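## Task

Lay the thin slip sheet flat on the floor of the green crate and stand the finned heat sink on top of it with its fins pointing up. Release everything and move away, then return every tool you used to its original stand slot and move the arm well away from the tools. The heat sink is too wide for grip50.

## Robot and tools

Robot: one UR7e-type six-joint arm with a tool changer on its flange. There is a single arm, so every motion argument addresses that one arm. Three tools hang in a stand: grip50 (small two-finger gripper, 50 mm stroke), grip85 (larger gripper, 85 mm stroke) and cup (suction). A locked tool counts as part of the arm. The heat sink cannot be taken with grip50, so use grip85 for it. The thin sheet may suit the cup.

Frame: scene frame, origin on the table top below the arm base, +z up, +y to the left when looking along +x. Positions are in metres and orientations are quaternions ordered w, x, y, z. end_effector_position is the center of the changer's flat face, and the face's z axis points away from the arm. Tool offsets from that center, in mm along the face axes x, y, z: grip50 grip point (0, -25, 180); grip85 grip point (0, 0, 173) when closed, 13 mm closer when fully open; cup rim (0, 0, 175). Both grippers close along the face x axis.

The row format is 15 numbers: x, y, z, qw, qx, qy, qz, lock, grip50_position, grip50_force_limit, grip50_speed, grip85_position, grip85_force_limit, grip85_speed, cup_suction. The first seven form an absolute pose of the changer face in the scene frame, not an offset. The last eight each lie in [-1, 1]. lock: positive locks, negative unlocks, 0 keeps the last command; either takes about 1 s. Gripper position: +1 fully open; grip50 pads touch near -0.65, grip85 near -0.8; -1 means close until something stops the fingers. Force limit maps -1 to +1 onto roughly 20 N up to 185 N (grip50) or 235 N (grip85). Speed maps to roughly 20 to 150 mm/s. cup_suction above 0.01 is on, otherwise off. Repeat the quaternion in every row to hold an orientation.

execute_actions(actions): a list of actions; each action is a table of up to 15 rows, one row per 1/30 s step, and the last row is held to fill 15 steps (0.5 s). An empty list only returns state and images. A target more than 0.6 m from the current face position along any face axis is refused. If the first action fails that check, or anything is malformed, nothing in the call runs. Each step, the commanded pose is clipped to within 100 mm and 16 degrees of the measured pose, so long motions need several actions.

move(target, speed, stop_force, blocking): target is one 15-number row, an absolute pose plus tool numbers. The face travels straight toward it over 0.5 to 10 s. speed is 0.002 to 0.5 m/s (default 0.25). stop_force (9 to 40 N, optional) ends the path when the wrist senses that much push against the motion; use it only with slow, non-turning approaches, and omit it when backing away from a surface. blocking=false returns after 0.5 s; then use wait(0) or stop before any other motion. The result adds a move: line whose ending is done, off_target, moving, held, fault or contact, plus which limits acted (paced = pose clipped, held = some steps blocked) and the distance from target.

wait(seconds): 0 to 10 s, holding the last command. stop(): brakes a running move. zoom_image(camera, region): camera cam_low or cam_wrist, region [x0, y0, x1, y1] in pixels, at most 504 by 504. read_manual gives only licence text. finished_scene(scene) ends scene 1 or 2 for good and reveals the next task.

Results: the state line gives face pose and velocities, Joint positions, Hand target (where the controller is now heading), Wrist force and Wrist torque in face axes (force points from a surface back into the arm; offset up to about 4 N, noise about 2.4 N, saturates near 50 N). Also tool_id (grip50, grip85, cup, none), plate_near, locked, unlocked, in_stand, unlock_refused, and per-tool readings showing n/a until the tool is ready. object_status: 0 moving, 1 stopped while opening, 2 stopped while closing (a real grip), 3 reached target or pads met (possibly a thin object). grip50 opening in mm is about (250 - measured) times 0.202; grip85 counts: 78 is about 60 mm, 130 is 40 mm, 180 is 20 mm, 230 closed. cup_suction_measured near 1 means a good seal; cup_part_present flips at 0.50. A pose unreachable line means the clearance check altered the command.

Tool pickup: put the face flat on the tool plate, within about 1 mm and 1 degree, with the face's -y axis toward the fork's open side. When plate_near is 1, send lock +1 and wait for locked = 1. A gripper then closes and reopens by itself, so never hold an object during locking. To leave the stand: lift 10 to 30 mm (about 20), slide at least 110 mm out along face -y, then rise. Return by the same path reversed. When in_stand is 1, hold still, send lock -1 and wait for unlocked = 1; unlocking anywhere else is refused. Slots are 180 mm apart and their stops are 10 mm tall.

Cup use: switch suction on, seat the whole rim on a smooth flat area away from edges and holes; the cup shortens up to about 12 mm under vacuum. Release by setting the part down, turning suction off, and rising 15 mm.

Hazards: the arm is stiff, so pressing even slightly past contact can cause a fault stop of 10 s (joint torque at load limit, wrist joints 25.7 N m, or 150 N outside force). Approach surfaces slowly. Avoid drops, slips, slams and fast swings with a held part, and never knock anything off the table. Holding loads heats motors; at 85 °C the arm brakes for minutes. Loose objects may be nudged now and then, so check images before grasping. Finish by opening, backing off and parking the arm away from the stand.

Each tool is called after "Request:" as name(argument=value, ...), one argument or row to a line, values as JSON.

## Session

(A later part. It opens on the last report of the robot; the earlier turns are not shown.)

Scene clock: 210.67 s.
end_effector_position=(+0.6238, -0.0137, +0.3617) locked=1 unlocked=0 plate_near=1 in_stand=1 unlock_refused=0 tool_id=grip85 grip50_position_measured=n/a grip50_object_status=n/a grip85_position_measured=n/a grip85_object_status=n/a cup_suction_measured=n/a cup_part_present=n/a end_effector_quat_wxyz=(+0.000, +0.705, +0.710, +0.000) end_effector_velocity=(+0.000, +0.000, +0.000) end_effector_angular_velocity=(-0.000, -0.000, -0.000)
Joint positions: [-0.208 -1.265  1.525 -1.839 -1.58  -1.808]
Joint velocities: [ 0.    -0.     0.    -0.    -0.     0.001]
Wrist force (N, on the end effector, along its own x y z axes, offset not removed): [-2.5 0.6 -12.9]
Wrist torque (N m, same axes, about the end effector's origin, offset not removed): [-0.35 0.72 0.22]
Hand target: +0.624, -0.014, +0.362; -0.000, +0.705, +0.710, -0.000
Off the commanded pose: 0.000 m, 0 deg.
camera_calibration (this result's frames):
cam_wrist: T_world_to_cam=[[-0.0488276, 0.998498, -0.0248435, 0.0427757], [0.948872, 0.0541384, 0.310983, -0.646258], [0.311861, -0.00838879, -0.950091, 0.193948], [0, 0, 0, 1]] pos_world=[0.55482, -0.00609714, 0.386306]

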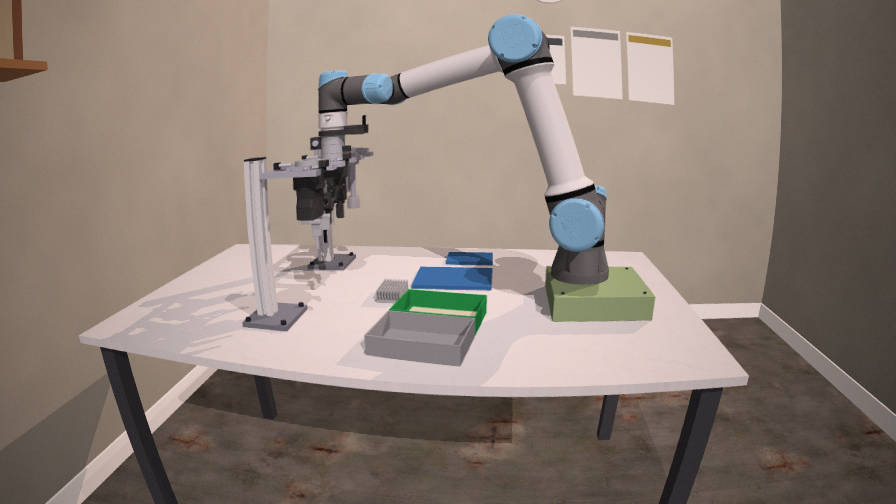

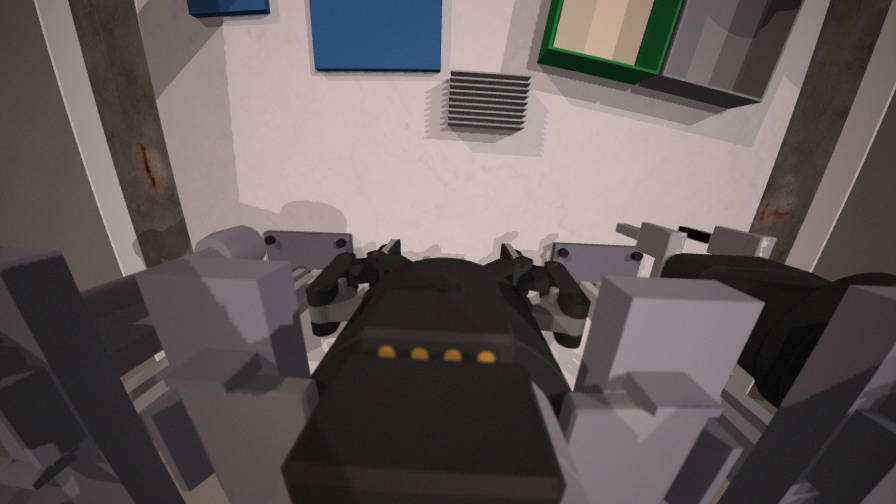

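Request:
move(
  target=[0.6238,-0.0137,0.382,0,0.7047,0.7095,0,0,1,0,0,1,0,0,0],
  speed=0.03,
)

Request:
move(
  target=[0.485,-0.0146,0.382,0,0.7047,0.7095,0,0,1,0,0,1,0,0,0],
  speed=0.1,
)

Request:
move(
  target=[0.47,0.03,0.27,0,1,0,0,0,1,0,0,1,0,0,0],
)

Scene clock: 213.97 s.
end_effector_position=(+0.6238, -0.0137, +0.3819) locked=1 unlocked=0 plate_near=1 in_stand=0 unlock_refused=0 tool_id=grip85 grip50_position_measured=n/a grip50_object_status=n/a grip85_position_measured=3 grip85_object_status=3 cup_suction_measured=n/a cup_part_present=n/a end_effector_quat_wxyz=(+0.000, +0.705, +0.710, -0.000) end_effector_velocity=(+0.000, +0.000, +0.002) end_effector_angular_velocity=(+0.000, -0.001, -0.000)
Joint positions: [-0.208 -1.277  1.487 -1.79  -1.58  -1.807]
Joint velocities: [-0.    -0.001 -0.003  0.003  0.     0.   ]
Wrist force (N, on the end effector, along its own x y z axes, offset not removed): [-3.0 -1.4 -3.5]
Wrist torque (N m, same axes, about the end effector's origin, offset not removed): [-0.06 0.03 -0.04]
Hand target: +0.624, -0.014, +0.382; +0.000, +0.705, +0.710, +0.000
Off the commanded pose: 0.000 m, 0 deg.
move: done
camera_calibration (this result's frames):
cam_wrist: T_world_to_cam=[[-0.0488249, 0.998498, -0.0248493, 0.0432713], [0.948892, 0.0541371, 0.310923, -0.652513], [0.311801, -0.00839851, -0.95011, 0.213195], [0, 0, 0, 1]] pos_world=[0.554803, -0.00609071, 0.406515]

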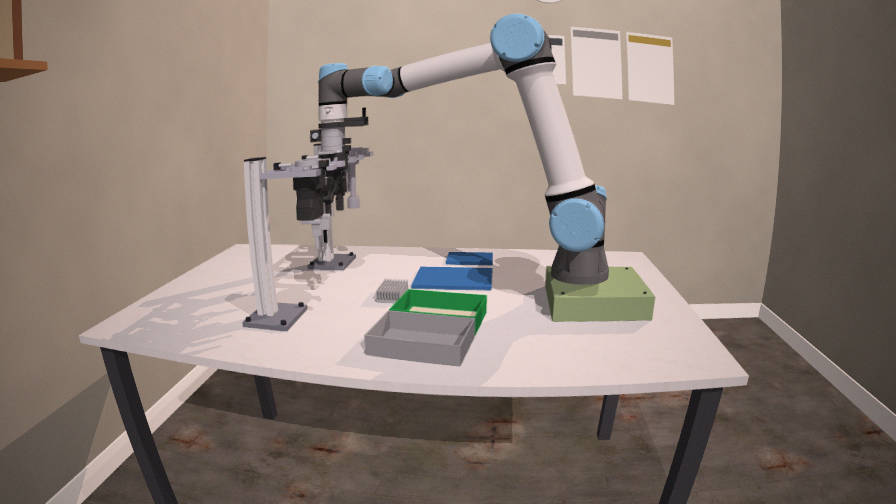

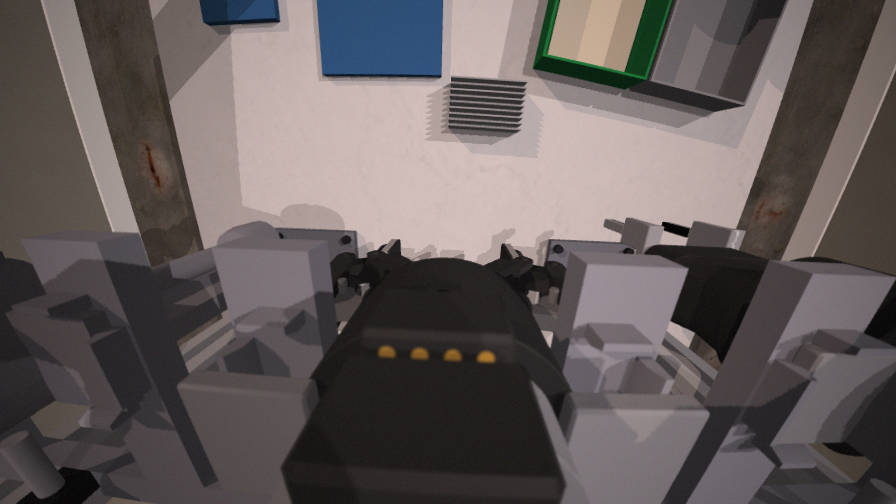

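Scene clock: 215.80 s.
end_effector_position=(+0.4852, -0.0145, +0.3818) locked=1 unlocked=0 plate_near=1 in_stand=0 unlock_refused=0 tool_id=grip85 grip50_position_measured=n/a grip50_object_status=n/a grip85_position_measured=3 grip85_object_status=3 cup_suction_measured=n/a cup_part_present=n/a end_effector_quat_wxyz=(+0.000, +0.705, +0.710, -0.000) end_effector_velocity=(-0.002, -0.000, +0.000) end_effector_angular_velocity=(-0.001, +0.001, -0.001)
Joint positions: [-0.277 -1.607  1.867 -1.84  -1.58  -1.876]
Joint velocities: [-0.001 -0.004  0.004  0.001 -0.001 -0.001]
Wrist force (N, on the end effector, along its own x y z axes, offset not removed): [-0.2 -1.0 -4.0]
Wrist torque (N m, same axes, about the end effector's origin, offset not removed): [-0.09 -0.09 -0.05]
Hand target: +0.485, -0.015, +0.382; +0.000, +0.705, +0.710, -0.000
Off the commanded pose: 0.000 m, 0 deg.
move: done
camera_calibration (this result's frames):
cam_wrist: T_world_to_cam=[[-0.0488196, 0.998495, -0.0249998, 0.0373761], [0.948873, 0.0541794, 0.310973, -0.520934], [0.311859, -0.00854004, -0.95009, 0.256326], [0, 0, 0, 1]] pos_world=[0.416187, -0.00690696, 0.406463]

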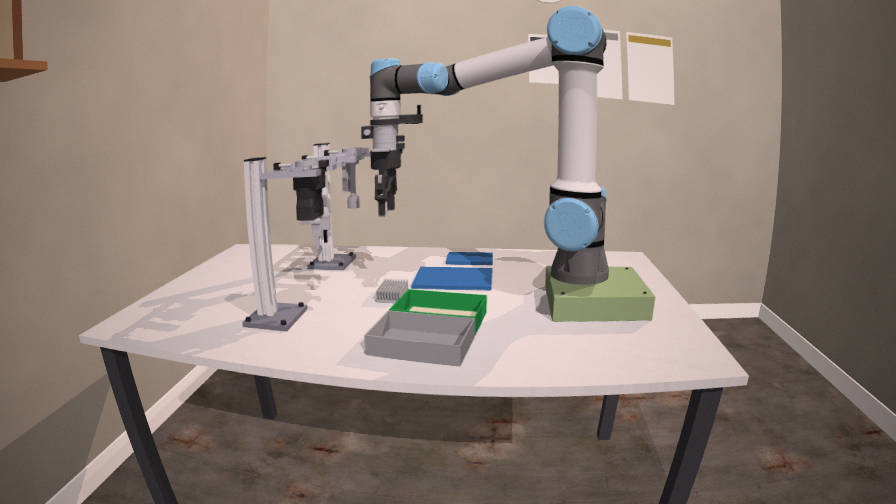

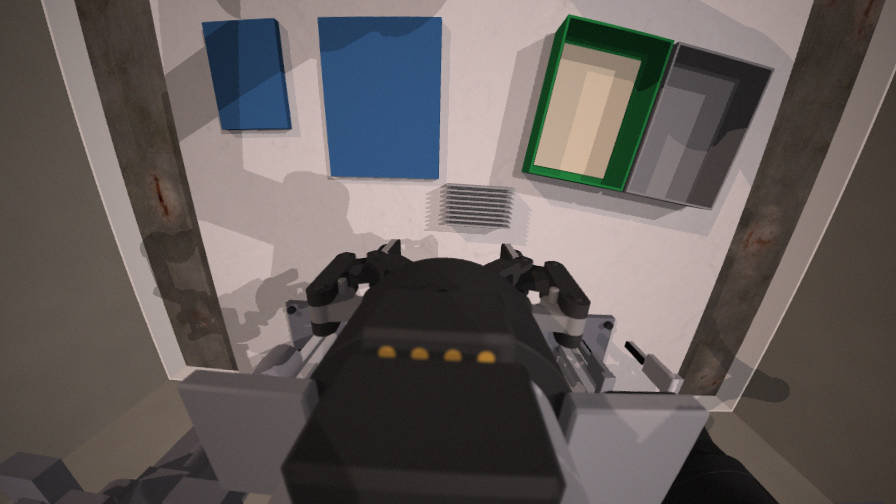

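Scene clock: 219.43 s.
end_effector_position=(+0.4701, +0.0300, +0.2701) locked=1 unlocked=0 plate_near=1 in_stand=0 unlock_refused=0 tool_id=grip85 grip50_position_measured=n/a grip50_object_status=n/a grip85_position_measured=3 grip85_object_status=3 cup_suction_measured=n/a cup_part_present=n/a end_effector_quat_wxyz=(-0.000, +1.000, +0.000, -0.000) end_effector_velocity=(+0.000, -0.000, -0.001) end_effector_angular_velocity=(-0.001, -0.000, -0.011)
Joint positions: [-0.193 -1.522  2.096 -2.152 -1.58  -0.216]
Joint velocities: [-0.001  0.001  0.001 -0.003 -0.     0.01 ]
Wrist force (N, on the end effector, along its own x y z axes, offset not removed): [-6.2 2.0 -3.3]
Wrist torque (N m, same axes, about the end effector's origin, offset not removed): [0.19 0.29 0.06]
Hand target: +0.470, +0.030, +0.270; -0.000, +1.000, +0.000, -0.000
Off the commanded pose: 0.000 m, 0 deg.
move: done
camera_calibration (this result's frames):
cam_wrist: T_world_to_cam=[[0.99877, 0.0428746, -0.0249029, -0.474407], [0.0484964, -0.949275, 0.310684, -0.0208865], [-0.0103193, -0.31151, -0.950187, 0.315799], [0, 0, 0, 1]] pos_world=[0.478095, 0.0988874, 0.294743]

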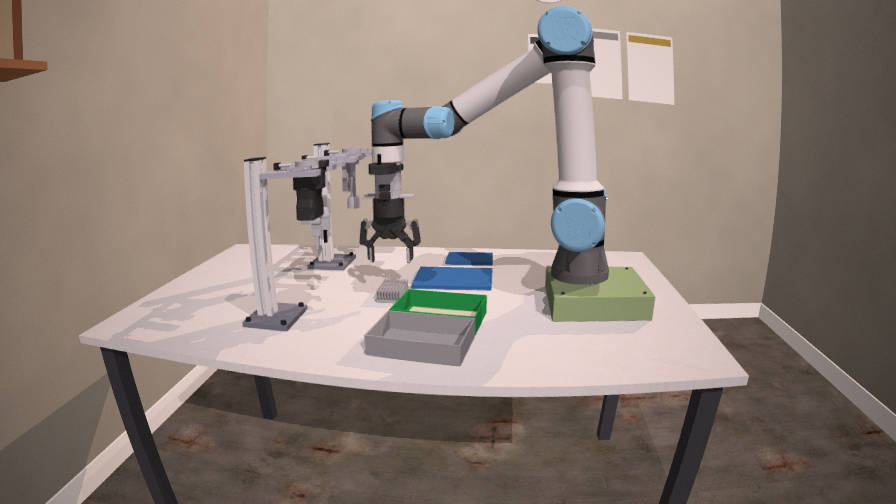

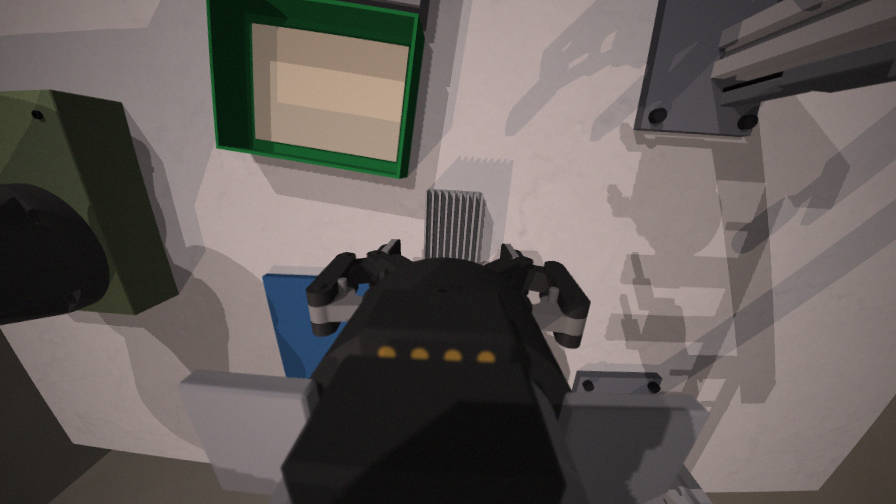

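Request:
move(
  target=[0.47,0.03,0.196,0,1,0,0,0,1,0,0,1,0,0,0],
  speed=0.06,
)

Request:
move(
  target=[0.47,0.03,0.196,0,1,0,0,0,1,0,0,-1,0,0,0],
)

Request:
move(
  target=[0.47,0.03,0.28,0,1,0,0,0,1,0,0,-1,0,0,0],
  speed=0.1,
)

Request:
move(
  target=[0.334,0.174,0.28,0,0.998,-0.0645,0,0,1,0,0,-1,0,0,0],
  speed=0.15,
)

Scene clock: 224.17 s.
end_effector_position=(+0.4700, +0.0300, +0.1962) locked=1 unlocked=0 plate_near=1 in_stand=0 unlock_refused=0 tool_id=grip85 grip50_position_measured=n/a grip50_object_status=n/a grip85_position_measured=3 grip85_object_status=3 cup_suction_measured=n/a cup_part_present=n/a end_effector_quat_wxyz=(-0.000, +1.000, -0.000, -0.000) end_effector_velocity=(+0.000, -0.000, -0.002) end_effector_angular_velocity=(-0.001, -0.000, -0.001)
Joint positions: [-0.195 -1.391  2.187 -2.375 -1.581 -0.217]
Joint velocities: [-0.     0.004  0.001 -0.005 -0.     0.001]
Wrist force (N, on the end effector, along its own x y z axes, offset not removed): [-3.6 3.0 -1.0]
Wrist torque (N m, same axes, about the end effector's origin, offset not removed): [-0.02 0.13 -0.01]
Hand target: +0.470, +0.030, +0.196; +0.000, +1.000, +0.000, -0.000
Off the commanded pose: 0.000 m, 0 deg.
move: done
camera_calibration (this result's frames):
cam_wrist: T_world_to_cam=[[0.998807, 0.0420441, -0.0248389, -0.476222], [0.0476897, -0.949238, 0.310922, 0.00243017], [-0.0105056, -0.311735, -0.950111, 0.245671], [0, 0, 0, 1]] pos_world=[0.478119, 0.0989136, 0.220831]

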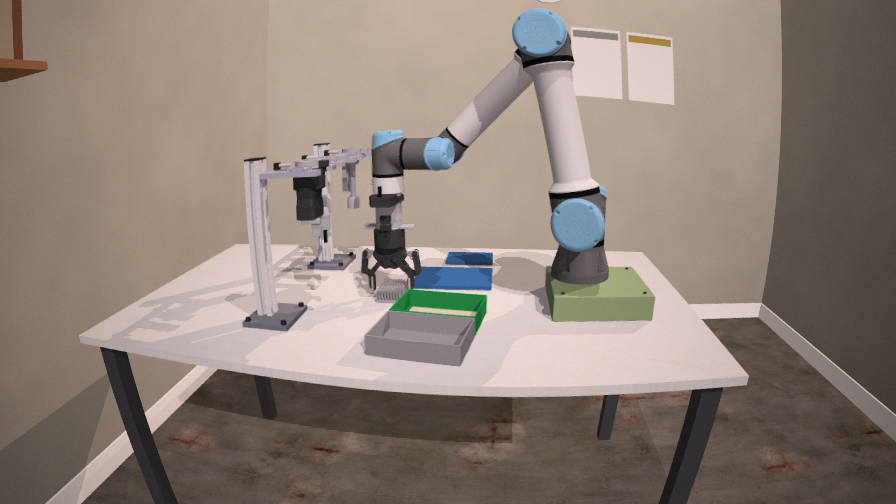

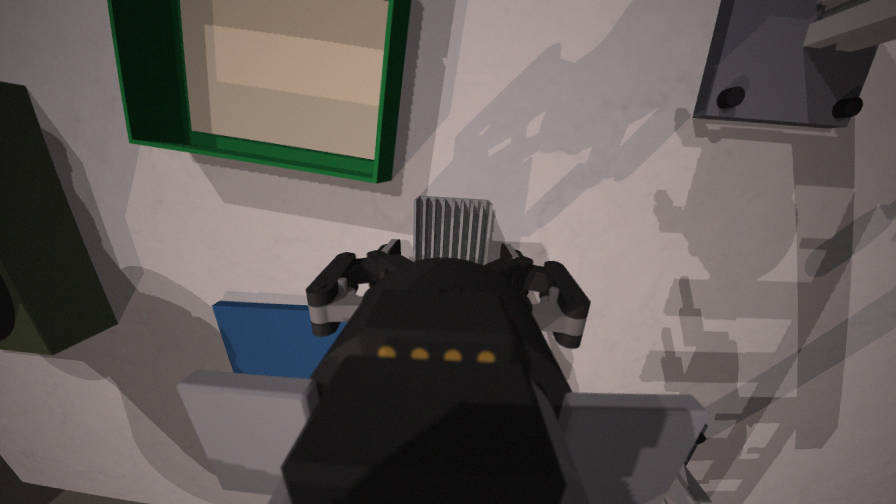

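Scene clock: 224.87 s.
end_effector_position=(+0.4700, +0.0300, +0.1961) locked=1 unlocked=0 plate_near=1 in_stand=0 unlock_refused=0 tool_id=grip85 grip50_position_measured=n/a grip50_object_status=n/a grip85_position_measured=81 grip85_object_status=2 cup_suction_measured=n/a cup_part_present=n/a end_effector_quat_wxyz=(+0.000, +1.000, -0.000, +0.000) end_effector_velocity=(-0.000, +0.001, -0.001) end_effector_angular_velocity=(+0.002, +0.000, +0.000)
Joint positions: [-0.195 -1.391  2.187 -2.376 -1.581 -0.217]
Joint velocities: [ 0.001  0.001  0.001 -0.001  0.002  0.   ]
Wrist force (N, on the end effector, along its own x y z axes, offset not removed): [-15.5 -1.3 -50.0]
Wrist torque (N m, same axes, about the end effector's origin, offset not removed): [0.33 -2.32 0.11]
Hand target: +0.470, +0.030, +0.196; +0.000, +1.000, +0.000, -0.000
Off the commanded pose: 0.000 m, 0 deg.
move: done
camera_calibration (this result's frames):
cam_wrist: T_world_to_cam=[[0.998813, 0.0420372, -0.0245886, -0.47628], [0.0476063, -0.949208, 0.311026, 0.00245973], [-0.010265, -0.311828, -0.950083, 0.245493], [0, 0, 0, 1]] pos_world=[0.478118, 0.0989078, 0.220763]

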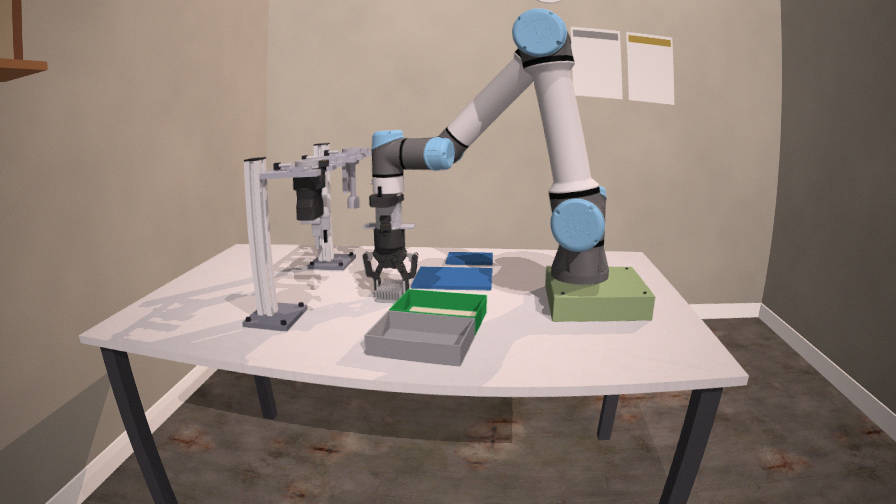

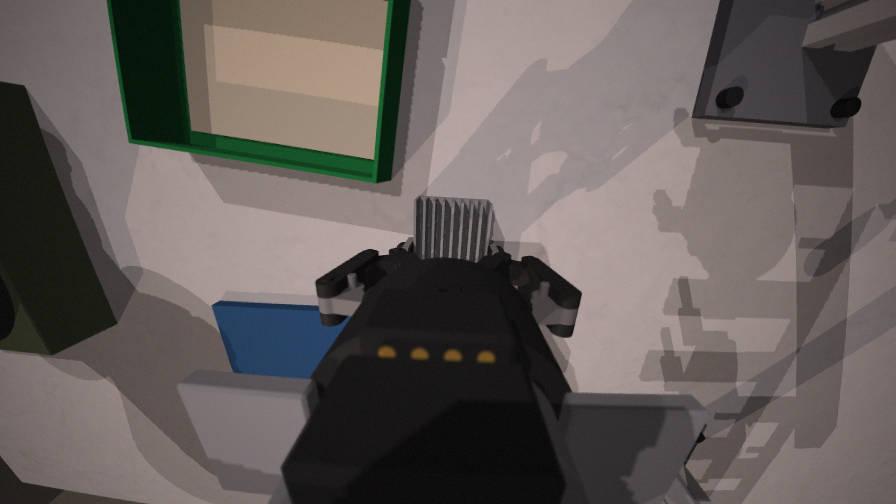

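Scene clock: 226.17 s.
end_effector_position=(+0.4699, +0.0300, +0.2798) locked=1 unlocked=0 plate_near=1 in_stand=0 unlock_refused=0 tool_id=grip85 grip50_position_measured=n/a grip50_object_status=n/a grip85_position_measured=81 grip85_object_status=2 cup_suction_measured=n/a cup_part_present=n/a end_effector_quat_wxyz=(+0.000, +1.000, +0.000, +0.000) end_effector_velocity=(-0.000, -0.000, +0.003) end_effector_angular_velocity=(-0.000, -0.002, -0.002)
Joint positions: [-0.193 -1.537  2.082 -2.124 -1.581 -0.215]
Joint velocities: [-0.    -0.004 -0.003  0.005  0.     0.001]
Wrist force (N, on the end effector, along its own x y z axes, offset not removed): [-3.1 0.3 1.2]
Wrist torque (N m, same axes, about the end effector's origin, offset not removed): [0.05 0.19 -0.10]
Hand target: +0.470, +0.030, +0.280; -0.000, +1.000, -0.000, +0.000
Off the commanded pose: 0.000 m, 0 deg.
move: done
camera_calibration (this result's frames):
cam_wrist: T_world_to_cam=[[0.998807, 0.0420509, -0.0248099, -0.474052], [0.0476875, -0.949228, 0.310953, -0.0235546], [-0.0104743, -0.311766, -0.950101, 0.325138], [0, 0, 0, 1]] pos_world=[0.478015, 0.0989425, 0.304477]

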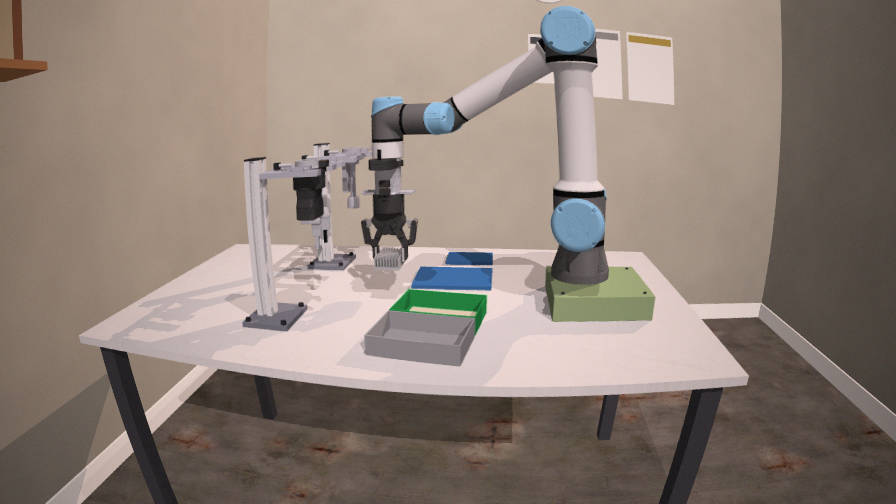

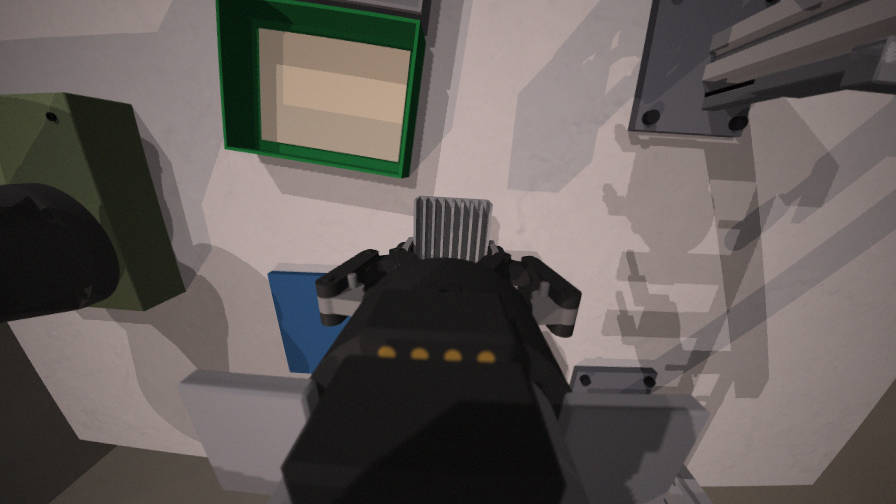

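Scene clock: 228.00 s.
end_effector_position=(+0.3341, +0.1739, +0.2799) locked=1 unlocked=0 plate_near=1 in_stand=0 unlock_refused=0 tool_id=grip85 grip50_position_measured=n/a grip50_object_status=n/a grip85_position_measured=81 grip85_object_status=2 cup_suction_measured=n/a cup_part_present=n/a end_effector_quat_wxyz=(-0.000, +0.998, -0.064, -0.000) end_effector_velocity=(-0.001, +0.001, +0.000) end_effector_angular_velocity=(+0.000, -0.002, -0.001)
Joint positions: [ 0.153 -1.777  2.302 -2.1   -1.582  0.26 ]
Joint velocities: [ 0.004 -0.002  0.001 -0.     0.     0.005]
Wrist force (N, on the end effector, along its own x y z axes, offset not removed): [-1.6 2.7 -1.8]
Wrist torque (N m, same axes, about the end effector's origin, offset not removed): [-0.07 0.01 0.01]
Hand target: +0.334, +0.174, +0.280; -0.000, +0.998, -0.064, -0.000
Off the commanded pose: 0.000 m, 0 deg.
move: done
camera_calibration (this result's frames):
cam_wrist: T_world_to_cam=[[0.995908, -0.0867406, -0.0253642, -0.320887], [-0.0746425, -0.947723, 0.310241, 0.160317], [-0.0509487, -0.307078, -0.950319, 0.381388], [0, 0, 0, 1]] pos_world=[0.350972, 0.241219, 0.304565]

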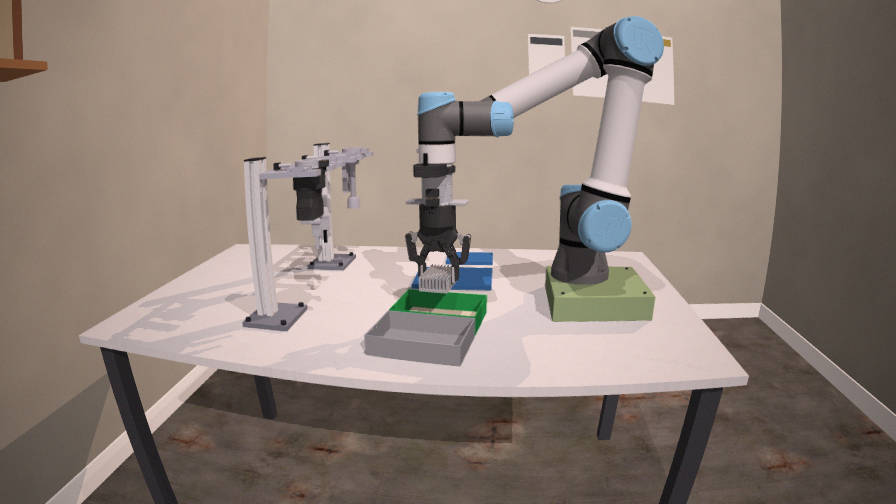

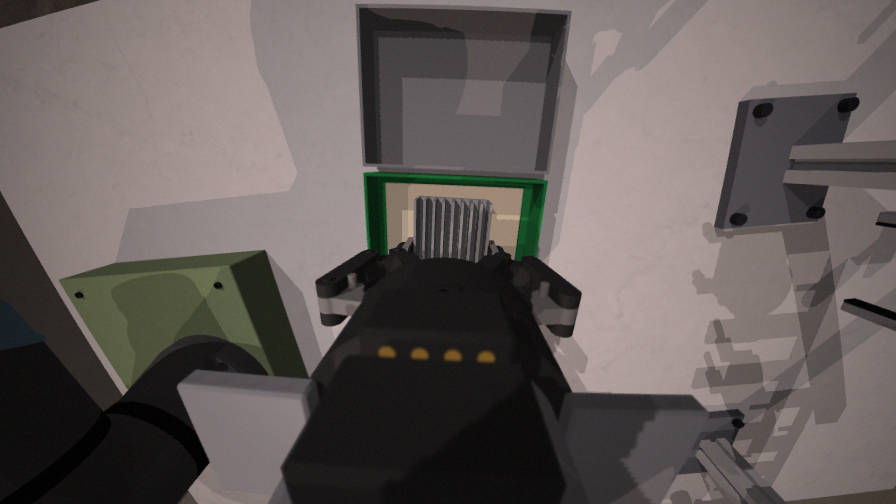

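Request:
move(
  target=[0.334,0.174,0.212,0,0.998,-0.0645,0,0,1,0,0,-1,0,0,0],
  speed=0.03,
  stop_force=12,
)

Request:
move(
  target=[0.334,0.174,0.185,0,0.998,-0.0645,0,0,1,0,0,-1,0,0,0],
  speed=0.006,
  stop_force=10,
)

Scene clock: 232.50 s.
end_effector_position=(+0.3340, +0.1740, +0.2122) locked=1 unlocked=0 plate_near=1 in_stand=0 unlock_refused=0 tool_id=grip85 grip50_position_measured=n/a grip50_object_status=n/a grip85_position_measured=81 grip85_object_status=2 cup_suction_measured=n/a cup_part_present=n/a end_effector_quat_wxyz=(+0.000, +0.998, -0.064, -0.000) end_effector_velocity=(+0.000, -0.000, -0.002) end_effector_angular_velocity=(+0.000, -0.000, -0.001)
Joint positions: [ 0.151 -1.641  2.408 -2.342 -1.583  0.258]
Joint velocities: [-0.     0.004  0.002 -0.007  0.     0.001]
Wrist force (N, on the end effector, along its own x y z axes, offset not removed): [-2.8 1.0 -1.1]
Wrist torque (N m, same axes, about the end effector's origin, offset not removed): [-0.17 0.03 -0.11]
Hand target: +0.334, +0.174, +0.212; +0.000, +0.998, -0.064, +0.000
Off the commanded pose: 0.000 m, 0 deg.
move: done
camera_calibration (this result's frames):
cam_wrist: T_world_to_cam=[[0.99591, -0.0868712, -0.02484, -0.322631], [-0.0748916, -0.947479, 0.310925, 0.181281], [-0.0505458, -0.307793, -0.95011, 0.317038], [0, 0, 0, 1]] pos_world=[0.350913, 0.241315, 0.236842]

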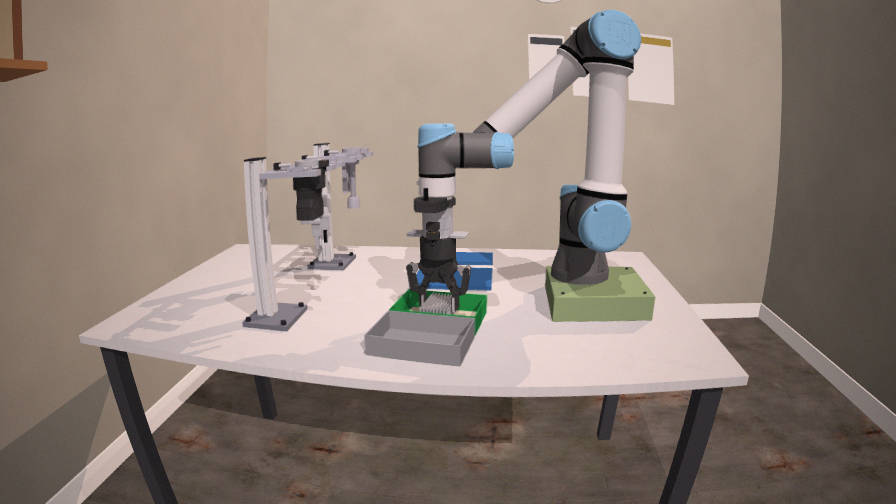

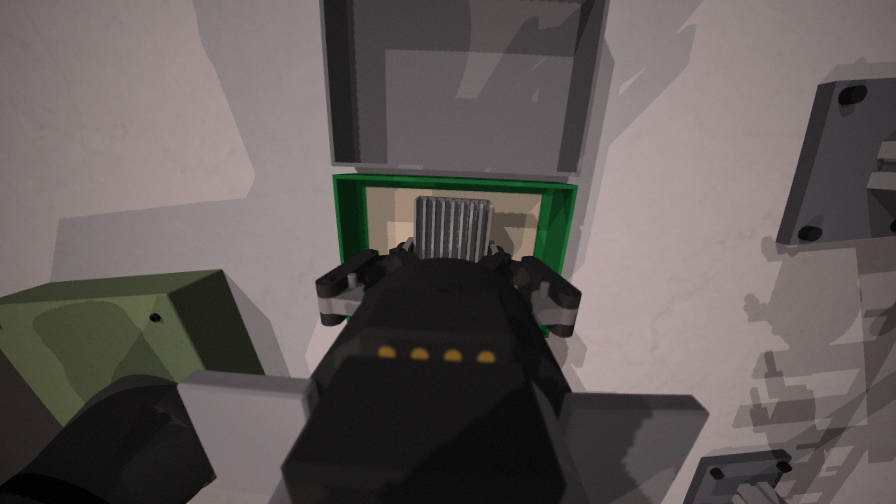

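Scene clock: 234.73 s.
end_effector_position=(+0.3340, +0.1740, +0.2010) locked=1 unlocked=0 plate_near=1 in_stand=0 unlock_refused=0 tool_id=grip85 grip50_position_measured=n/a grip50_object_status=n/a grip85_position_measured=81 grip85_object_status=2 cup_suction_measured=n/a cup_part_present=n/a end_effector_quat_wxyz=(-0.000, +0.998, -0.064, +0.000) end_effector_velocity=(-0.001, +0.000, +0.001) end_effector_angular_velocity=(-0.001, +0.006, +0.001)
Joint positions: [ 0.151 -1.613  2.423 -2.386 -1.583  0.258]
Joint velocities: [ 0.001 -0.003 -0.002  0.012 -0.     0.   ]
Wrist force (N, on the end effector, along its own x y z axes, offset not removed): [1.7 -1.4 -33.8]
Wrist torque (N m, same axes, about the end effector's origin, offset not removed): [0.59 0.62 0.01]
Hand target: +0.334, +0.174, +0.201; -0.000, +0.998, -0.064, +0.000
Off the commanded pose: 0.016 m, 0 deg.
move: contact
camera_calibration (this result's frames):
cam_wrist: T_world_to_cam=[[0.995914, -0.0868711, -0.0246575, -0.322966], [-0.0749495, -0.947485, 0.310892, 0.184798], [-0.0503701, -0.307774, -0.950125, 0.306318], [0, 0, 0, 1]] pos_world=[0.350926, 0.241313, 0.225624]

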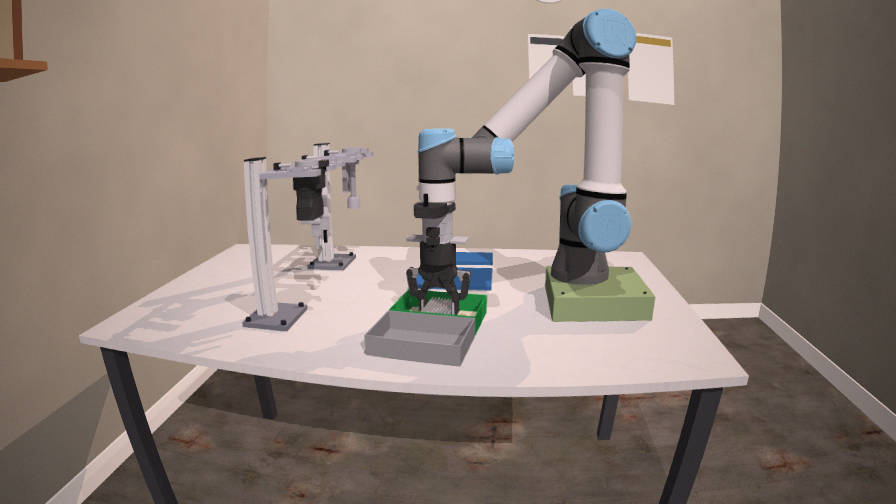

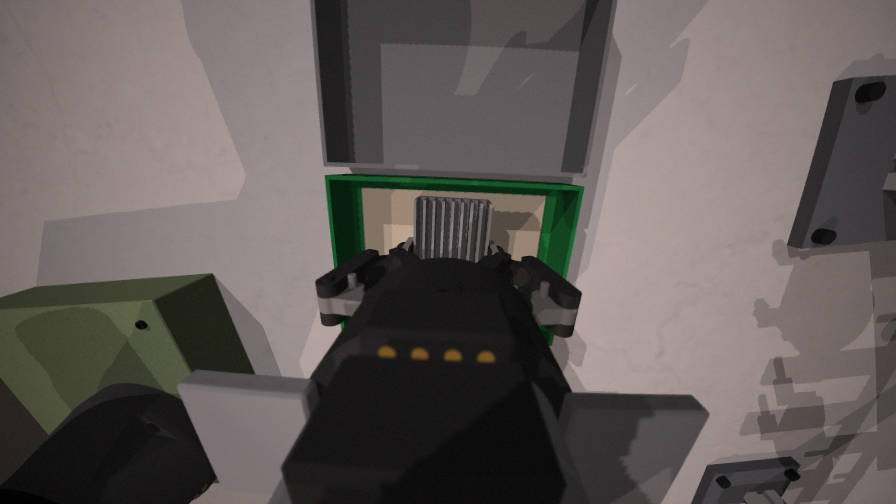

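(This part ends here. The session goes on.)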